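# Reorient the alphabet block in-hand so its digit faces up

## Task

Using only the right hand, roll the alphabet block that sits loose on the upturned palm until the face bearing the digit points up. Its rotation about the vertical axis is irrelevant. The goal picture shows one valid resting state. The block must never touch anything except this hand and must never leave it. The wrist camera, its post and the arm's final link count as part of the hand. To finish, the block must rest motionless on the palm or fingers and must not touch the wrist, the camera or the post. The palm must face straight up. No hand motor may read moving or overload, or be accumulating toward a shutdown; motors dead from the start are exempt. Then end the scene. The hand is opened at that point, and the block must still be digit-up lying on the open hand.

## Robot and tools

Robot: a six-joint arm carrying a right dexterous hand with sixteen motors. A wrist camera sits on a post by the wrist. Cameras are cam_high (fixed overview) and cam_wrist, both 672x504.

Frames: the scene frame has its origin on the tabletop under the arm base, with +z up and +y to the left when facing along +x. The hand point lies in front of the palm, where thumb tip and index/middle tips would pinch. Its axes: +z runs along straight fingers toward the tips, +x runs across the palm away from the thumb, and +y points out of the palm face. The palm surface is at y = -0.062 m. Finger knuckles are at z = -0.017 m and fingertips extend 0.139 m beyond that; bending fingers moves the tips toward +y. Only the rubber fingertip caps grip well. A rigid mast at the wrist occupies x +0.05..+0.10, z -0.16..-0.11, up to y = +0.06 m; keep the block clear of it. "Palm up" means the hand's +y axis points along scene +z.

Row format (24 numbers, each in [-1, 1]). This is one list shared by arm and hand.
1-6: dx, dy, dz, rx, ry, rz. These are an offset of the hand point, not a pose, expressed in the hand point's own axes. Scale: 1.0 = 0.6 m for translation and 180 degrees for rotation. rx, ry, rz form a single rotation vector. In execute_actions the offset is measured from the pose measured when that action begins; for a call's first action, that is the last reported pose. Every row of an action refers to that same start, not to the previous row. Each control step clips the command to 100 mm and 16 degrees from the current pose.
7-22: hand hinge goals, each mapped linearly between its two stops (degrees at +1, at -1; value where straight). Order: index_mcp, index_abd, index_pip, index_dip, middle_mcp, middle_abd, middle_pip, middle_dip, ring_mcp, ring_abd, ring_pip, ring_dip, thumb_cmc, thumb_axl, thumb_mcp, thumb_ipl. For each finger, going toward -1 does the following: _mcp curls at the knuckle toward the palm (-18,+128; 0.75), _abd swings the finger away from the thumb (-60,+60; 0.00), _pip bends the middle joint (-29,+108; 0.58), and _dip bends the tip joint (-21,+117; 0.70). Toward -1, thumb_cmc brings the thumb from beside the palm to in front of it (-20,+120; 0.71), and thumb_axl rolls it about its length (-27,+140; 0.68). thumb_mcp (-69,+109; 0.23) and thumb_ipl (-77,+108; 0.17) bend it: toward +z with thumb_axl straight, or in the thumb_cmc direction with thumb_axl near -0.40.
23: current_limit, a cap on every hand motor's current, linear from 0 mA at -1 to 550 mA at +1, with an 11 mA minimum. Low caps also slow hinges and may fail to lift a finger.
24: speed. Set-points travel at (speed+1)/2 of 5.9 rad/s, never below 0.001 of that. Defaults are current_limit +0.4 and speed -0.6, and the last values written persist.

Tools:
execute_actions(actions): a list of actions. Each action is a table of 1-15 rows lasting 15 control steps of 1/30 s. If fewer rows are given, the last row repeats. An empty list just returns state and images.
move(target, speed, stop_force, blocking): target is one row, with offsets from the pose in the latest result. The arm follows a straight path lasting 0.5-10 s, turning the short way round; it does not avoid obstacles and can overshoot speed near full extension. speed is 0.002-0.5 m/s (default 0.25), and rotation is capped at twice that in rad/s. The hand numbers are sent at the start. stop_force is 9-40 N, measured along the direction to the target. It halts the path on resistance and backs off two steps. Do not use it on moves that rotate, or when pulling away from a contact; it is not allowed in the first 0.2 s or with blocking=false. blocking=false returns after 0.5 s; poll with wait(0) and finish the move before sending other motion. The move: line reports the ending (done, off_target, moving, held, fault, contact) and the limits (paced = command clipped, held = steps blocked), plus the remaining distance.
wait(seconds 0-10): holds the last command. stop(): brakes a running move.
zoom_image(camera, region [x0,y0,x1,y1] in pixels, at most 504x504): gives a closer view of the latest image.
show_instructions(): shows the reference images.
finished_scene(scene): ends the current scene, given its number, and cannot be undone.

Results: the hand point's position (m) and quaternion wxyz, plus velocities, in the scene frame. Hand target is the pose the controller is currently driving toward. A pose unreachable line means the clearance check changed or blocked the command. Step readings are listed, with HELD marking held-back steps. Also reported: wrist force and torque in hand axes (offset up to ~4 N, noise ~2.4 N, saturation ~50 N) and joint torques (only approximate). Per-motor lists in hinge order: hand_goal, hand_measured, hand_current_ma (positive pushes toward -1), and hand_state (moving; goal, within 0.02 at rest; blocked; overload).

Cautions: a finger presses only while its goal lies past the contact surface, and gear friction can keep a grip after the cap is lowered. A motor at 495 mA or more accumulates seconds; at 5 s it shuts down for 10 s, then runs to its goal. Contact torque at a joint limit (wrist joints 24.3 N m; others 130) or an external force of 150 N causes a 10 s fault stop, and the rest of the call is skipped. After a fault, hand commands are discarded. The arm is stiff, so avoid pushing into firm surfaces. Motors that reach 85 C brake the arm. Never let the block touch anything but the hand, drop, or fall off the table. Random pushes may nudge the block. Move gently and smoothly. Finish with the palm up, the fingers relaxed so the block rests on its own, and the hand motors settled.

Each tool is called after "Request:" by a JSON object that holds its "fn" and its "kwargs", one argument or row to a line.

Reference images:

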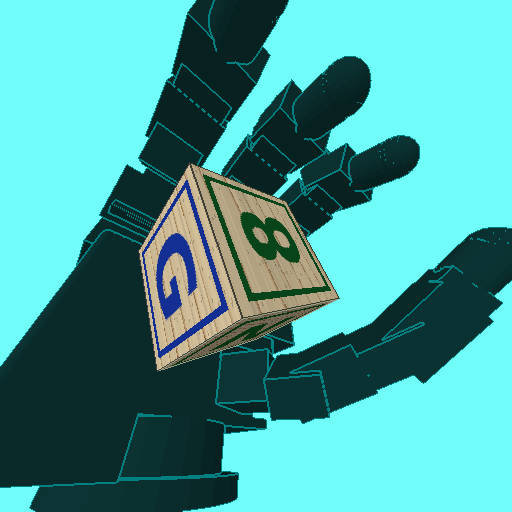

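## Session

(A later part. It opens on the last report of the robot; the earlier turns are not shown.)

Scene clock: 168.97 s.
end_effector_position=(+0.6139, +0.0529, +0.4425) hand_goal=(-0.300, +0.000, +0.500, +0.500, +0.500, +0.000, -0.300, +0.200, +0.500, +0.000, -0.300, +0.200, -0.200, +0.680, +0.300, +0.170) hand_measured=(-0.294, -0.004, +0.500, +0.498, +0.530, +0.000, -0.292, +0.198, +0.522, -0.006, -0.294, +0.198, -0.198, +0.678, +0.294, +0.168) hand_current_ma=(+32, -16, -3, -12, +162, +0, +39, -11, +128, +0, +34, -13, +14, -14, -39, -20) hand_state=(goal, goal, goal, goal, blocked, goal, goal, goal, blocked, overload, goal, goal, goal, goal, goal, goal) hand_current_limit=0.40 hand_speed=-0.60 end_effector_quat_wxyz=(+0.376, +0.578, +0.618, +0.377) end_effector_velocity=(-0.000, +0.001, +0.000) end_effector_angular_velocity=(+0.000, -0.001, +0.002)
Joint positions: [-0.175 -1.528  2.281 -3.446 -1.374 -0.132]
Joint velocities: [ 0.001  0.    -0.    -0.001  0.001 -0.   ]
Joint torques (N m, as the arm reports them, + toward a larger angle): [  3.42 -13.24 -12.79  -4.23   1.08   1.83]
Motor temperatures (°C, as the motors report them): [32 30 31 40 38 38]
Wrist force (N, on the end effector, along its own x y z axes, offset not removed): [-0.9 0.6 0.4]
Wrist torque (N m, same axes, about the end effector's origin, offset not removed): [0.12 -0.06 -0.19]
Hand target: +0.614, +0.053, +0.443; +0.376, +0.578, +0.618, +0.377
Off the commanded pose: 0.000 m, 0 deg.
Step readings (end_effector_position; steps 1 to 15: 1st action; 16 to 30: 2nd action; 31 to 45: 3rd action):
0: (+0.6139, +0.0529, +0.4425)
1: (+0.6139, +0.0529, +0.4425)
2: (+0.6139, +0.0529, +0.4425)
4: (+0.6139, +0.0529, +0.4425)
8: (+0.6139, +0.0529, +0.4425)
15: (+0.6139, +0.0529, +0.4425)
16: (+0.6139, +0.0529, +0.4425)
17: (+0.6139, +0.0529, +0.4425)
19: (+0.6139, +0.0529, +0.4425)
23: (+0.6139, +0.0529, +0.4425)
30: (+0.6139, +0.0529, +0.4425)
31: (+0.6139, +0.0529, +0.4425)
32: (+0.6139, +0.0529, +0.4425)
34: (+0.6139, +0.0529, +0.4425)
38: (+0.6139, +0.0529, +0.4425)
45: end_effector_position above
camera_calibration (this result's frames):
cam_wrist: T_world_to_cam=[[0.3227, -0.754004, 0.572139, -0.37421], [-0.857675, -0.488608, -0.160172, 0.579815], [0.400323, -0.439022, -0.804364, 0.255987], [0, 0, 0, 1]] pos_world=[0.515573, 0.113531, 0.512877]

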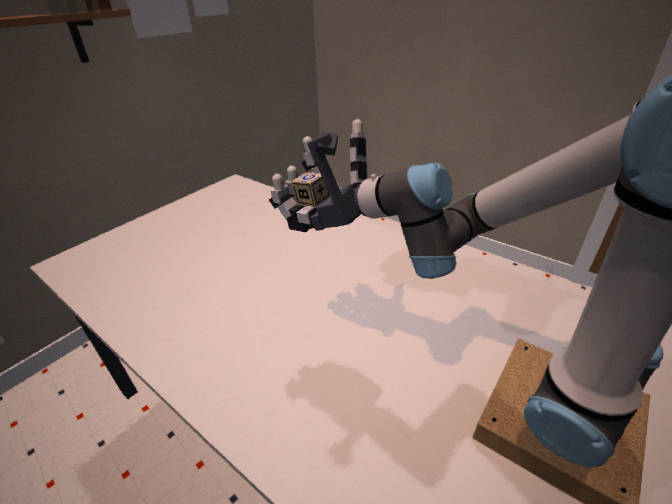

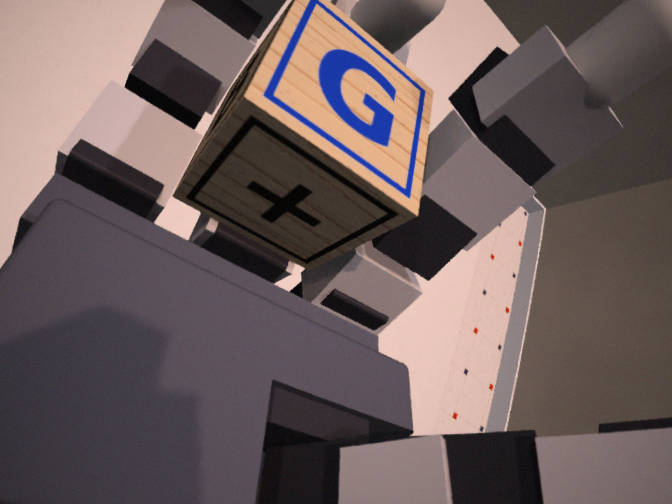

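Request:
{"fn": "execute_actions", "kwargs": {
  "actions": [
    [[0,0,0,0,0,0,-0.3,0,0.5,0.5,0.4,0,-0.4,0.0,0.55,0,-0.2,0.2,-0.2,0.68,0.3,0.17,0.5,-0.6]],
    [[0,0,0,0,0,0,-0.3,0,0.5,0.5,0.25,0,-0.45,-0.1,0.55,0,-0.2,0.2,-0.2,0.68,0.3,0.17,0.5,-0.6]],
    [[0,0,0,0,0,0,-0.3,0,0.5,0.5,0.25,0,-0.45,-0.1,0.55,0,-0.2,0.2,-0.2,0.68,0.3,0.17,0.5,-0.6]]
  ]
}}

Request:
{"fn": "zoom_image", "kwargs": {
  "camera": "cam_high",
  "region": [250, 110, 390, 250]
}}

Scene clock: 175.87 s.
end_effector_position=(+0.6139, +0.0529, +0.4425) hand_goal=(-0.300, +0.000, +0.500, +0.500, +0.250, +0.000, -0.450, -0.100, +0.550, +0.000, -0.200, +0.200, -0.200, +0.680, +0.300, +0.170) hand_measured=(-0.294, -0.004, +0.500, +0.498, +0.296, +0.000, -0.430, -0.086, +0.558, -0.006, -0.200, +0.198, -0.198, +0.678, +0.294, +0.168) hand_current_ma=(+32, -16, -3, -12, +242, +0, +98, +74, +47, +0, -2, -13, +14, -14, -39, -20) hand_state=(goal, goal, goal, goal, blocked, goal, goal, goal, goal, overload, goal, goal, goal, goal, goal, goal) hand_current_limit=0.50 hand_speed=-0.60 end_effector_quat_wxyz=(+0.376, +0.578, +0.618, +0.377) end_effector_velocity=(+0.000, +0.001, -0.001) end_effector_angular_velocity=(-0.001, +0.001, +0.001)
Joint positions: [-0.175 -1.528  2.281 -3.446 -1.374 -0.132]
Joint velocities: [ 0.002  0.002 -0.    -0.001 -0.001 -0.   ]
Joint torques (N m, as the arm reports them, + toward a larger angle): [  2.51 -12.92 -12.72  -4.22   1.23   1.95]
Motor temperatures (°C, as the motors report them): [32 30 31 40 38 38]
Wrist force (N, on the end effector, along its own x y z axes, offset not removed): [-2.0 0.7 0.9]
Wrist torque (N m, same axes, about the end effector's origin, offset not removed): [0.07 0.09 -0.24]
Hand target: +0.614, +0.053, +0.443; +0.376, +0.578, +0.618, +0.377
Off the commanded pose: 0.000 m, 0 deg.
Step readings (end_effector_position; steps 1 to 15: 1st action; 16 to 30: 2nd action; 31 to 45: 3rd action):
0: (+0.6139, +0.0529, +0.4425)
1: (+0.6139, +0.0529, +0.4425)
2: (+0.6139, +0.0529, +0.4425)
4: (+0.6139, +0.0529, +0.4425)
8: (+0.6139, +0.0529, +0.4425)
15: (+0.6139, +0.0529, +0.4425)
16: (+0.6139, +0.0529, +0.4425)
17: (+0.6139, +0.0529, +0.4425)
19: (+0.6139, +0.0529, +0.4425)
23: (+0.6139, +0.0529, +0.4425)
30: (+0.6139, +0.0529, +0.4425)
31: (+0.6139, +0.0529, +0.4425)
32: (+0.6139, +0.0529, +0.4425)
34: (+0.6139, +0.0529, +0.4425)
38: (+0.6139, +0.0529, +0.4425)
45: end_effector_position above
camera_calibration (this result's frames):
cam_wrist: T_world_to_cam=[[0.3227, -0.754004, 0.572139, -0.37421], [-0.857675, -0.488609, -0.160173, 0.579815], [0.400323, -0.439022, -0.804364, 0.255987], [0, 0, 0, 1]] pos_world=[0.515573, 0.113531, 0.512877]

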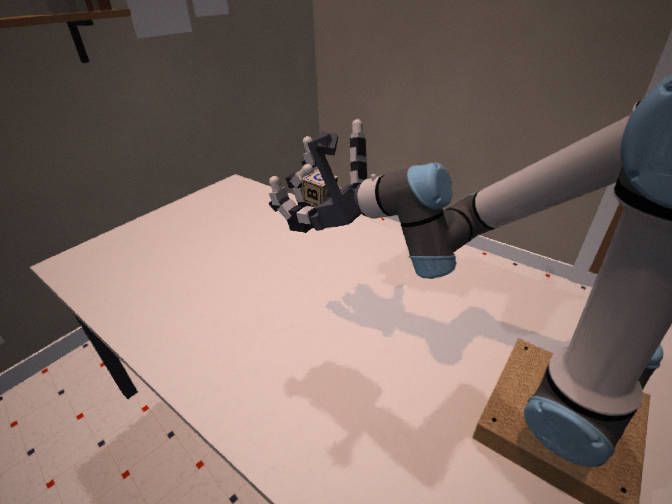

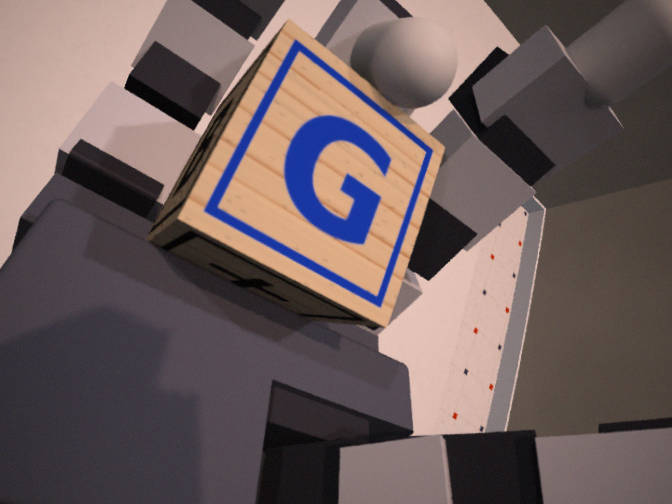

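Region (250, 110, 390, 250) of cam_high's 672x504 image, scaled by 3.600, with more detail than that image has.

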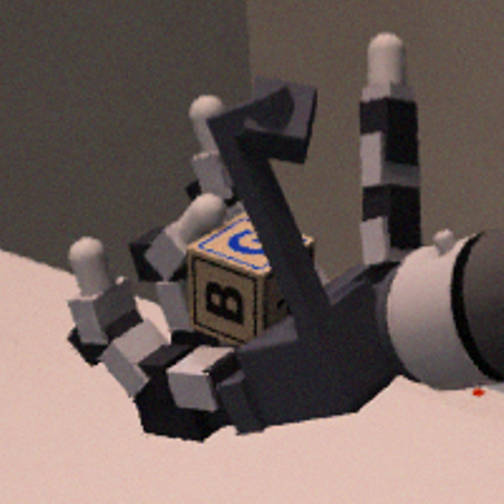

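Request:
{"fn": "execute_actions", "kwargs": {
  "actions": [
    [[0,0,0,-0.06,0,0,-0.3,0,0.5,0.5,0.15,0,-0.35,0.0,0.55,0,-0.2,0.2,-0.2,0.68,0.3,0.17,0.5,-0.6]],
    [[0,0,0,-0.06,0,0,-0.3,0,0.5,0.5,0.0,0,-0.25,0.1,0.55,0,-0.2,0.2,-0.2,0.68,0.3,0.17,0.5,-0.6]],
    [[0,0,0,-0.02,0,0,-0.3,0,0.5,0.5,0.0,0,-0.25,0.1,0.55,0,-0.2,0.2,-0.2,0.68,0.3,0.17,0.5,-0.6]]
  ]
}}

Request:
{"fn": "zoom_image", "kwargs": {
  "camera": "cam_high",
  "region": [250, 110, 390, 250]
}}

Scene clock: 184.07 s.
end_effector_position=(+0.6135, +0.0529, +0.4415) hand_goal=(-0.300, +0.000, +0.500, +0.500, +0.000, +0.000, -0.250, +0.100, +0.550, +0.000, -0.200, +0.200, -0.200, +0.680, +0.300, +0.170) hand_measured=(-0.292, -0.004, +0.500, +0.498, +0.016, +0.000, -0.254, +0.096, +0.562, -0.006, -0.200, +0.198, -0.194, +0.678, +0.298, +0.168) hand_current_ma=(+44, -14, +3, -12, +86, +0, -22, -19, +71, +0, +4, -13, +26, -14, -11, -14) hand_state=(goal, goal, goal, goal, goal, goal, goal, goal, goal, overload, goal, goal, goal, goal, goal, goal) hand_current_limit=0.50 hand_speed=-0.60 end_effector_quat_wxyz=(+0.490, +0.485, +0.523, +0.501) end_effector_velocity=(+0.000, -0.000, -0.000) end_effector_angular_velocity=(+0.002, -0.006, -0.001)
Joint positions: [-0.176 -1.149  2.227 -4.207 -1.335 -0.036]
Joint velocities: [ 0.001  0.007 -0.003 -0.01  -0.002  0.003]
Joint torques (N m, as the arm reports them, + toward a larger angle): [  9.87 -20.27 -22.33  -3.74  -1.64   1.93]
Motor temperatures (°C, as the motors report them): [32 30 31 40 38 38]
Wrist force (N, on the end effector, along its own x y z axes, offset not removed): [0.3 0.7 0.1]
Wrist torque (N m, same axes, about the end effector's origin, offset not removed): [0.01 -0.17 -0.11]
Hand target: +0.613, +0.053, +0.442; +0.490, +0.485, +0.523, +0.501
Off the commanded pose: 0.000 m, 0 deg.
Step readings (end_effector_position; steps 1 to 15: 1st action; 16 to 30: 2nd action; 31 to 45: 3rd action):
0: (+0.6139, +0.0529, +0.4425)
1: (+0.6139, +0.0529, +0.4421)
2: (+0.6143, +0.0527, +0.4368)
4: (+0.6163, +0.0525, +0.4257)
8: (+0.6130, +0.0530, +0.4369)
15: (+0.6136, +0.0529, +0.4419)
16: (+0.6138, +0.0528, +0.4420)
17: (+0.6151, +0.0527, +0.4403)
19: (+0.6178, +0.0522, +0.4323)
23: (+0.6135, +0.0528, +0.4383)
30: (+0.6135, +0.0529, +0.4415)
31: (+0.6136, +0.0529, +0.4416)
32: (+0.6142, +0.0527, +0.4411)
34: (+0.6140, +0.0527, +0.4408)
38: (+0.6135, +0.0529, +0.4413)
45: end_effector_position above
camera_calibration (this result's frames):
cam_wrist: T_world_to_cam=[[0.0691157, -0.765025, 0.640281, -0.247397], [-0.705596, -0.491204, -0.510738, 0.640962], [0.705236, -0.41648, -0.573748, -0.0346955], [0, 0, 0, 1]] pos_world=[0.493827, 0.111128, 0.465861]

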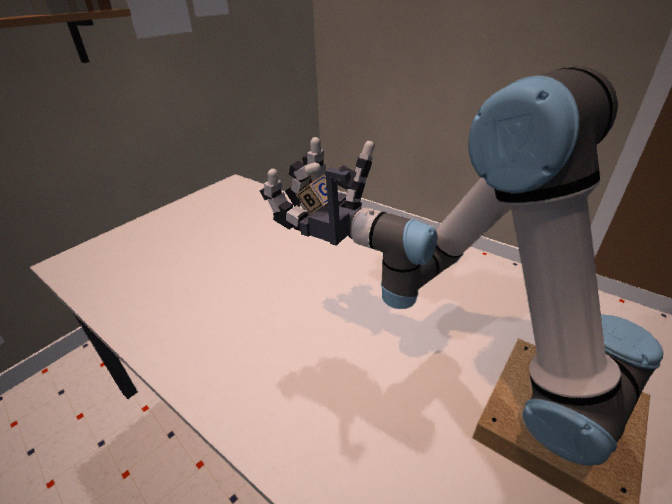

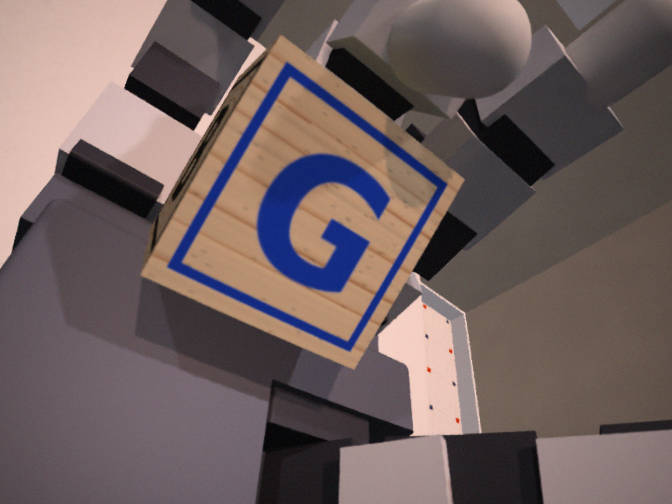

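Region (250, 110, 390, 250) of cam_high's 672x504 image, scaled by 3.600, with more detail than that image has.

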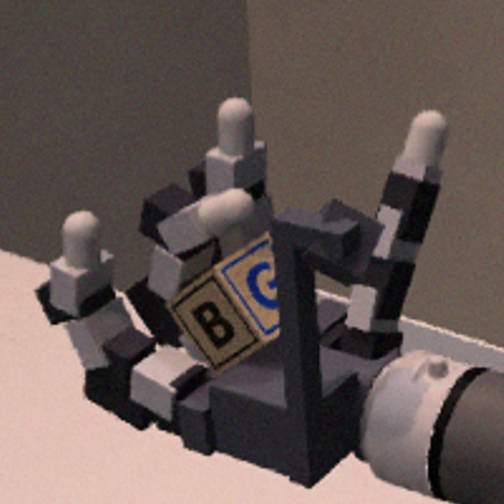

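Rolled past 45°. Continue.

Request:
{"fn": "execute_actions", "kwargs": {
  "actions": [
    [[0,0,0,-0.03,0,0,-0.3,0,0.5,0.5,-0.15,0,-0.15,0.2,0.5,0,-0.2,0.2,-0.2,0.68,0.3,0.17,0.5,-0.6]],
    [[0,0,0,-0.03,0,0,-0.3,0,0.5,0.5,-0.35,0,0.0,0.3,0.5,0,-0.2,0.2,-0.2,0.68,0.3,0.17,0.5,-0.6]],
    [[0,0,0,0,0,0,-0.3,0,0.5,0.5,-0.35,0,0.0,0.3,0.5,0,-0.2,0.2,-0.2,0.68,0.3,0.17,0.5,-0.6]]
  ]
}}

Request:
{"fn": "zoom_image", "kwargs": {
  "camera": "cam_high",
  "region": [250, 110, 390, 250]
}}

Scene clock: 191.93 s.
end_effector_position=(+0.6134, +0.0529, +0.4413) hand_goal=(-0.300, +0.000, +0.500, +0.500, -0.350, +0.000, +0.000, +0.300, +0.500, +0.000, -0.200, +0.200, -0.200, +0.680, +0.300, +0.170) hand_measured=(-0.294, -0.004, +0.500, +0.498, -0.348, +0.000, -0.006, +0.296, +0.520, -0.006, -0.200, +0.198, -0.194, +0.678, +0.300, +0.168) hand_current_ma=(+32, -14, +3, -12, +9, +0, -27, -19, +108, +0, +4, -13, +26, -14, -4, -11) hand_state=(goal, goal, goal, goal, goal, goal, goal, goal, goal, overload, goal, goal, goal, goal, goal, goal) hand_current_limit=0.50 hand_speed=-0.60 end_effector_quat_wxyz=(+0.533, +0.438, +0.474, +0.547) end_effector_velocity=(+0.000, -0.001, -0.000) end_effector_angular_velocity=(+0.001, +0.001, -0.002)
Joint positions: [-0.168 -0.997  2.125 -4.449 -1.341  0.008]
Joint velocities: [-0.002 -0.     0.     0.001 -0.001  0.   ]
Joint torques (N m, as the arm reports them, + toward a larger angle): [  5.68 -42.61  -2.65  -0.49  -0.45  -1.01]
Motor temperatures (°C, as the motors report them): [32 30 31 40 38 38]
Wrist force (N, on the end effector, along its own x y z axes, offset not removed): [-0.1 1.5 0.7]
Wrist torque (N m, same axes, about the end effector's origin, offset not removed): [0.06 -0.03 -0.08]
Hand target: +0.613, +0.053, +0.441; +0.533, +0.437, +0.474, +0.547
Off the commanded pose: 0.000 m, 0 deg.
Step readings (end_effector_position; steps 1 to 15: 1st action; 16 to 30: 2nd action; 31 to 45: 3rd action):
0: (+0.6135, +0.0529, +0.4415)
1: (+0.6136, +0.0529, +0.4415)
2: (+0.6147, +0.0527, +0.4410)
4: (+0.6147, +0.0526, +0.4401)
8: (+0.6135, +0.0530, +0.4409)
15: (+0.6134, +0.0529, +0.4414)
16: (+0.6135, +0.0529, +0.4414)
17: (+0.6145, +0.0528, +0.4411)
19: (+0.6143, +0.0528, +0.4404)
23: (+0.6134, +0.0529, +0.4409)
30: (+0.6134, +0.0529, +0.4414)
31: (+0.6134, +0.0529, +0.4414)
32: (+0.6134, +0.0529, +0.4414)
34: (+0.6134, +0.0529, +0.4414)
38: (+0.6134, +0.0529, +0.4413)
45: end_effector_position above
camera_calibration (this result's frames):
cam_wrist: T_world_to_cam=[[-0.0459685, -0.771051, 0.635112, -0.174083], [-0.596032, -0.489041, -0.636855, 0.62919], [0.801644, -0.407823, -0.437091, -0.15466], [0, 0, 0, 1]] pos_world=[0.490998, 0.110399, 0.443665]

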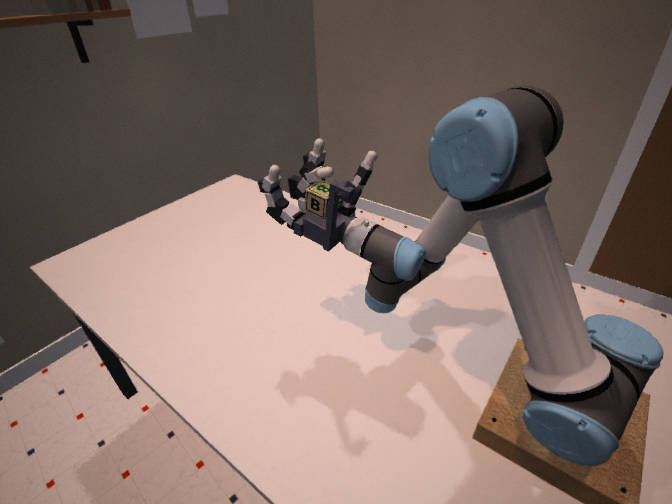

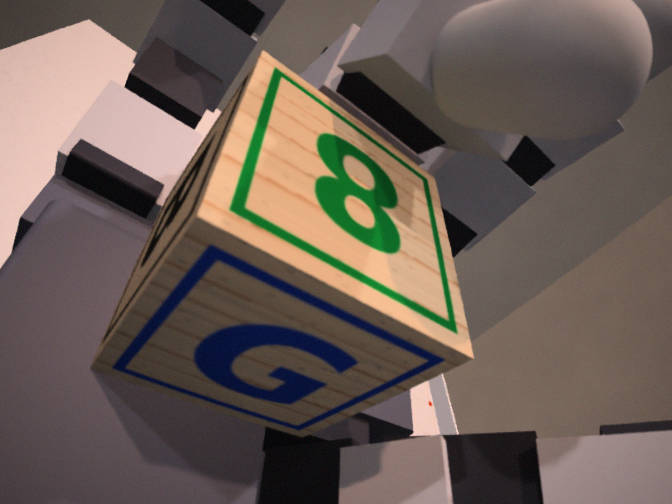

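Region (250, 110, 390, 250) of cam_high's 672x504 image, scaled by 3.600, with more detail than that image has.

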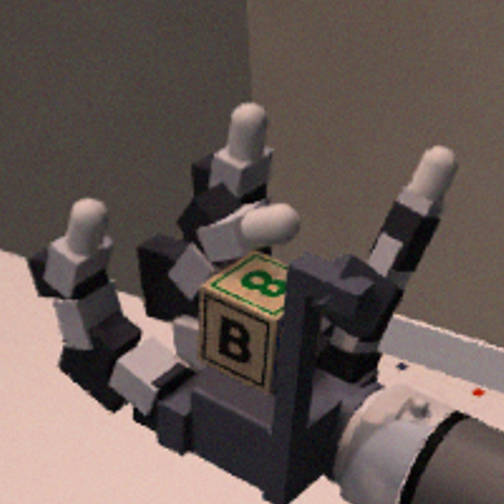

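Request:
{"fn": "execute_actions", "kwargs": {
  "actions": [
    [[0,0,0,0.065,0,0,0.0,0,0.4,0.4,0.0,0,0.3,0.4,0.3,0,0.1,0.3,-0.1,0.68,0.3,0.17,0.4,-0.5]],
    [[0,0,0,0,0,0,0.2,0,0.3,0.4,0.2,0,0.3,0.4,0.2,0,0.3,0.4,-0.1,0.68,0.3,0.17,0.4,-0.5]],
    [[0,0,0,0,0,0,0.2,0,0.3,0.4,0.2,0,0.3,0.4,0.2,0,0.3,0.4,-0.1,0.68,0.3,0.17,0.4,-0.5]]
  ]
}}

Request:
{"fn": "zoom_image", "kwargs": {
  "camera": "cam_high",
  "region": [250, 110, 390, 250]
}}

Scene clock: 199.47 s.
end_effector_position=(+0.6132, +0.0530, +0.4412) hand_goal=(+0.200, +0.000, +0.300, +0.400, +0.200, +0.000, +0.300, +0.400, +0.200, +0.000, +0.300, +0.400, -0.100, +0.680, +0.300, +0.170) hand_measured=(+0.206, -0.004, +0.306, +0.402, +0.208, +0.000, +0.300, +0.398, +0.220, -0.006, +0.300, +0.398, -0.096, +0.678, +0.300, +0.168) hand_current_ma=(+38, -14, +35, +14, +41, +0, -3, -13, +119, +0, -4, -13, +23, -14, -2, -11) hand_state=(goal, goal, goal, goal, goal, goal, goal, goal, blocked, overload, goal, goal, goal, goal, goal, goal) hand_current_limit=0.40 hand_speed=-0.50 end_effector_quat_wxyz=(+0.487, +0.489, +0.527, +0.497) end_effector_velocity=(-0.000, +0.000, +0.000) end_effector_angular_velocity=(+0.001, -0.001, -0.000)
Joint positions: [-0.177 -1.161  2.233 -4.188 -1.335 -0.039]
Joint velocities: [ 0.001 -0.     0.    -0.002 -0.001  0.002]
Joint torques (N m, as the arm reports them, + toward a larger angle): [ -4.85 -21.77 -20.14  -3.3    0.67   1.8 ]
Motor temperatures (°C, as the motors report them): [32 30 31 40 38 38]
Wrist force (N, on the end effector, along its own x y z axes, offset not removed): [-0.6 1.8 0.1]
Wrist torque (N m, same axes, about the end effector's origin, offset not removed): [0.24 -0.06 -0.10]
Hand target: +0.613, +0.053, +0.441; +0.487, +0.489, +0.527, +0.497
Off the commanded pose: 0.000 m, 0 deg.
Step readings (end_effector_position; steps 1 to 15: 1st action; 16 to 30: 2nd action; 31 to 45: 3rd action):
0: (+0.6134, +0.0529, +0.4414)
1: (+0.6133, +0.0529, +0.4414)
2: (+0.6123, +0.0530, +0.4418)
4: (+0.6089, +0.0537, +0.4424)
8: (+0.6110, +0.0534, +0.4405)
15: (+0.6132, +0.0530, +0.4412)
16: (+0.6133, +0.0530, +0.4413)
17: (+0.6133, +0.0530, +0.4413)
19: (+0.6132, +0.0530, +0.4413)
23: (+0.6131, +0.0530, +0.4412)
30: (+0.6132, +0.0530, +0.4412)
31: (+0.6132, +0.0530, +0.4412)
32: (+0.6132, +0.0530, +0.4412)
34: (+0.6132, +0.0530, +0.4412)
38: (+0.6132, +0.0530, +0.4412)
45: end_effector_position above
camera_calibration (this result's frames):
cam_wrist: T_world_to_cam=[[0.077836, -0.764629, 0.639753, -0.252323], [-0.712793, -0.491334, -0.500517, 0.640562], [0.697043, -0.417053, -0.583265, -0.0253769], [0, 0, 0, 1]] pos_world=[0.493916, 0.111213, 0.467236]

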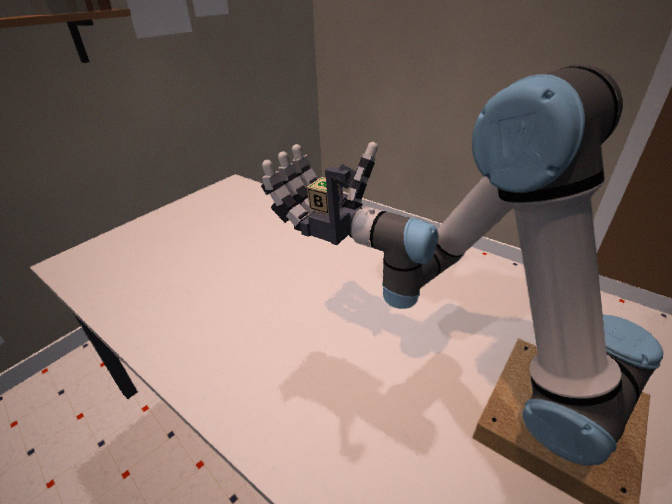

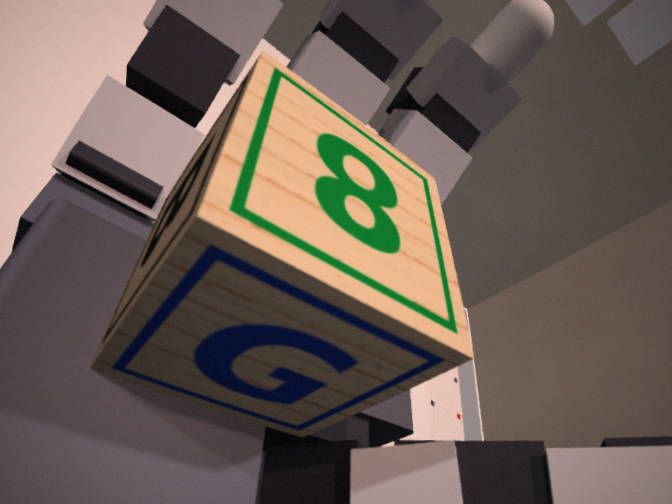

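Region (250, 110, 390, 250) of cam_high's 672x504 image, scaled by 3.600, with more detail than that image has.

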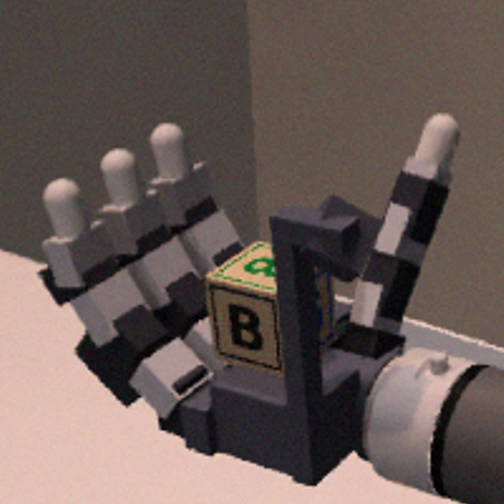

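Request:
{"fn": "execute_actions", "kwargs": {
  "actions": [
    [[0,0,0,0,0,0,0.2,0,0.3,0.4,0.2,0,0.3,0.4,0.24,0,0.3,0.4,-0.1,0.68,0.3,0.17,0.4,-0.5]],
    [[0,0,0,0,0,0,0.2,0,0.3,0.4,0.2,0,0.3,0.4,0.24,0,0.3,0.4,-0.1,0.68,0.3,0.17,0.4,-0.5]]
  ]
}}

Request:
{"fn": "finished_scene", "kwargs": {
  "scene": 1
}}

Scene clock: 205.97 s.
end_effector_position=(+0.6132, +0.0530, +0.4412) hand_goal=(+0.200, +0.000, +0.300, +0.400, +0.200, +0.000, +0.300, +0.400, +0.240, +0.000, +0.300, +0.400, -0.100, +0.680, +0.300, +0.170) hand_measured=(+0.206, -0.004, +0.306, +0.402, +0.208, +0.000, +0.300, +0.398, +0.248, -0.006, +0.300, +0.398, -0.096, +0.678, +0.300, +0.168) hand_current_ma=(+38, -14, +35, +14, +41, +0, -3, -13, +42, +0, -3, -13, +23, -14, -2, -11) hand_state=(goal, goal, goal, goal, goal, goal, goal, goal, goal, overload, goal, goal, goal, goal, goal, goal) hand_current_limit=0.40 hand_speed=-0.50 end_effector_quat_wxyz=(+0.486, +0.489, +0.527, +0.497) end_effector_velocity=(+0.000, +0.001, -0.000) end_effector_angular_velocity=(+0.001, +0.001, +0.002)
Joint positions: [-0.177 -1.161  2.233 -4.188 -1.335 -0.039]
Joint velocities: [0.001 0.001 0.    0.    0.001 0.   ]
Joint torques (N m, as the arm reports them, + toward a larger angle): [ -4.45 -35.17  -6.53  -1.39   0.54   0.8 ]
Motor temperatures (°C, as the motors report them): [32 30 31 40 38 38]
Wrist force (N, on the end effector, along its own x y z axes, offset not removed): [1.9 2.8 -0.6]
Wrist torque (N m, same axes, about the end effector's origin, offset not removed): [0.36 -0.38 0.04]
Hand target: +0.613, +0.053, +0.441; +0.486, +0.489, +0.527, +0.497
Off the commanded pose: 0.000 m, 0 deg.
Step readings (end_effector_position; steps 1 to 15: 1st action; 16 to 30: 2nd action):
0: (+0.6132, +0.0530, +0.4412)
1: (+0.6132, +0.0530, +0.4412)
2: (+0.6132, +0.0530, +0.4412)
4: (+0.6132, +0.0530, +0.4412)
8: (+0.6132, +0.0530, +0.4412)
15: (+0.6132, +0.0530, +0.4412)
16: (+0.6132, +0.0530, +0.4412)
17: (+0.6132, +0.0530, +0.4412)
19: (+0.6132, +0.0530, +0.4412)
23: (+0.6132, +0.0530, +0.4412)
30: end_effector_position above
camera_calibration (this result's frames):
cam_wrist: T_world_to_cam=[[0.0778492, -0.764632, 0.639748, -0.252325], [-0.712803, -0.491332, -0.500504, 0.640559], [0.69703, -0.417051, -0.583281, -0.0253664], [0, 0, 0, 1]] pos_world=[0.493917, 0.111213, 0.467231]

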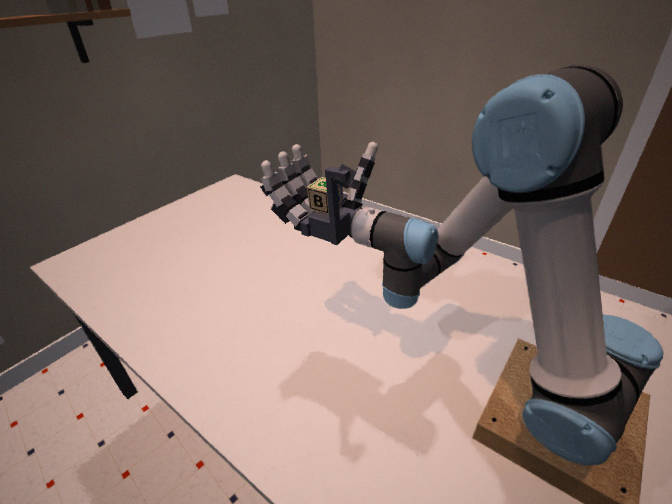

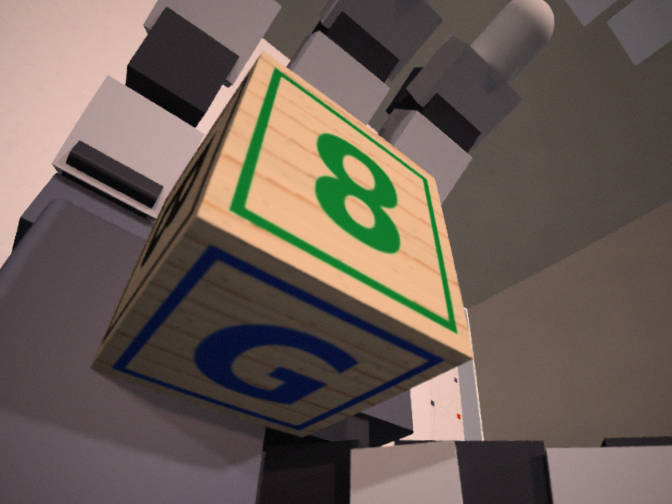

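The scene is finished: the task was done.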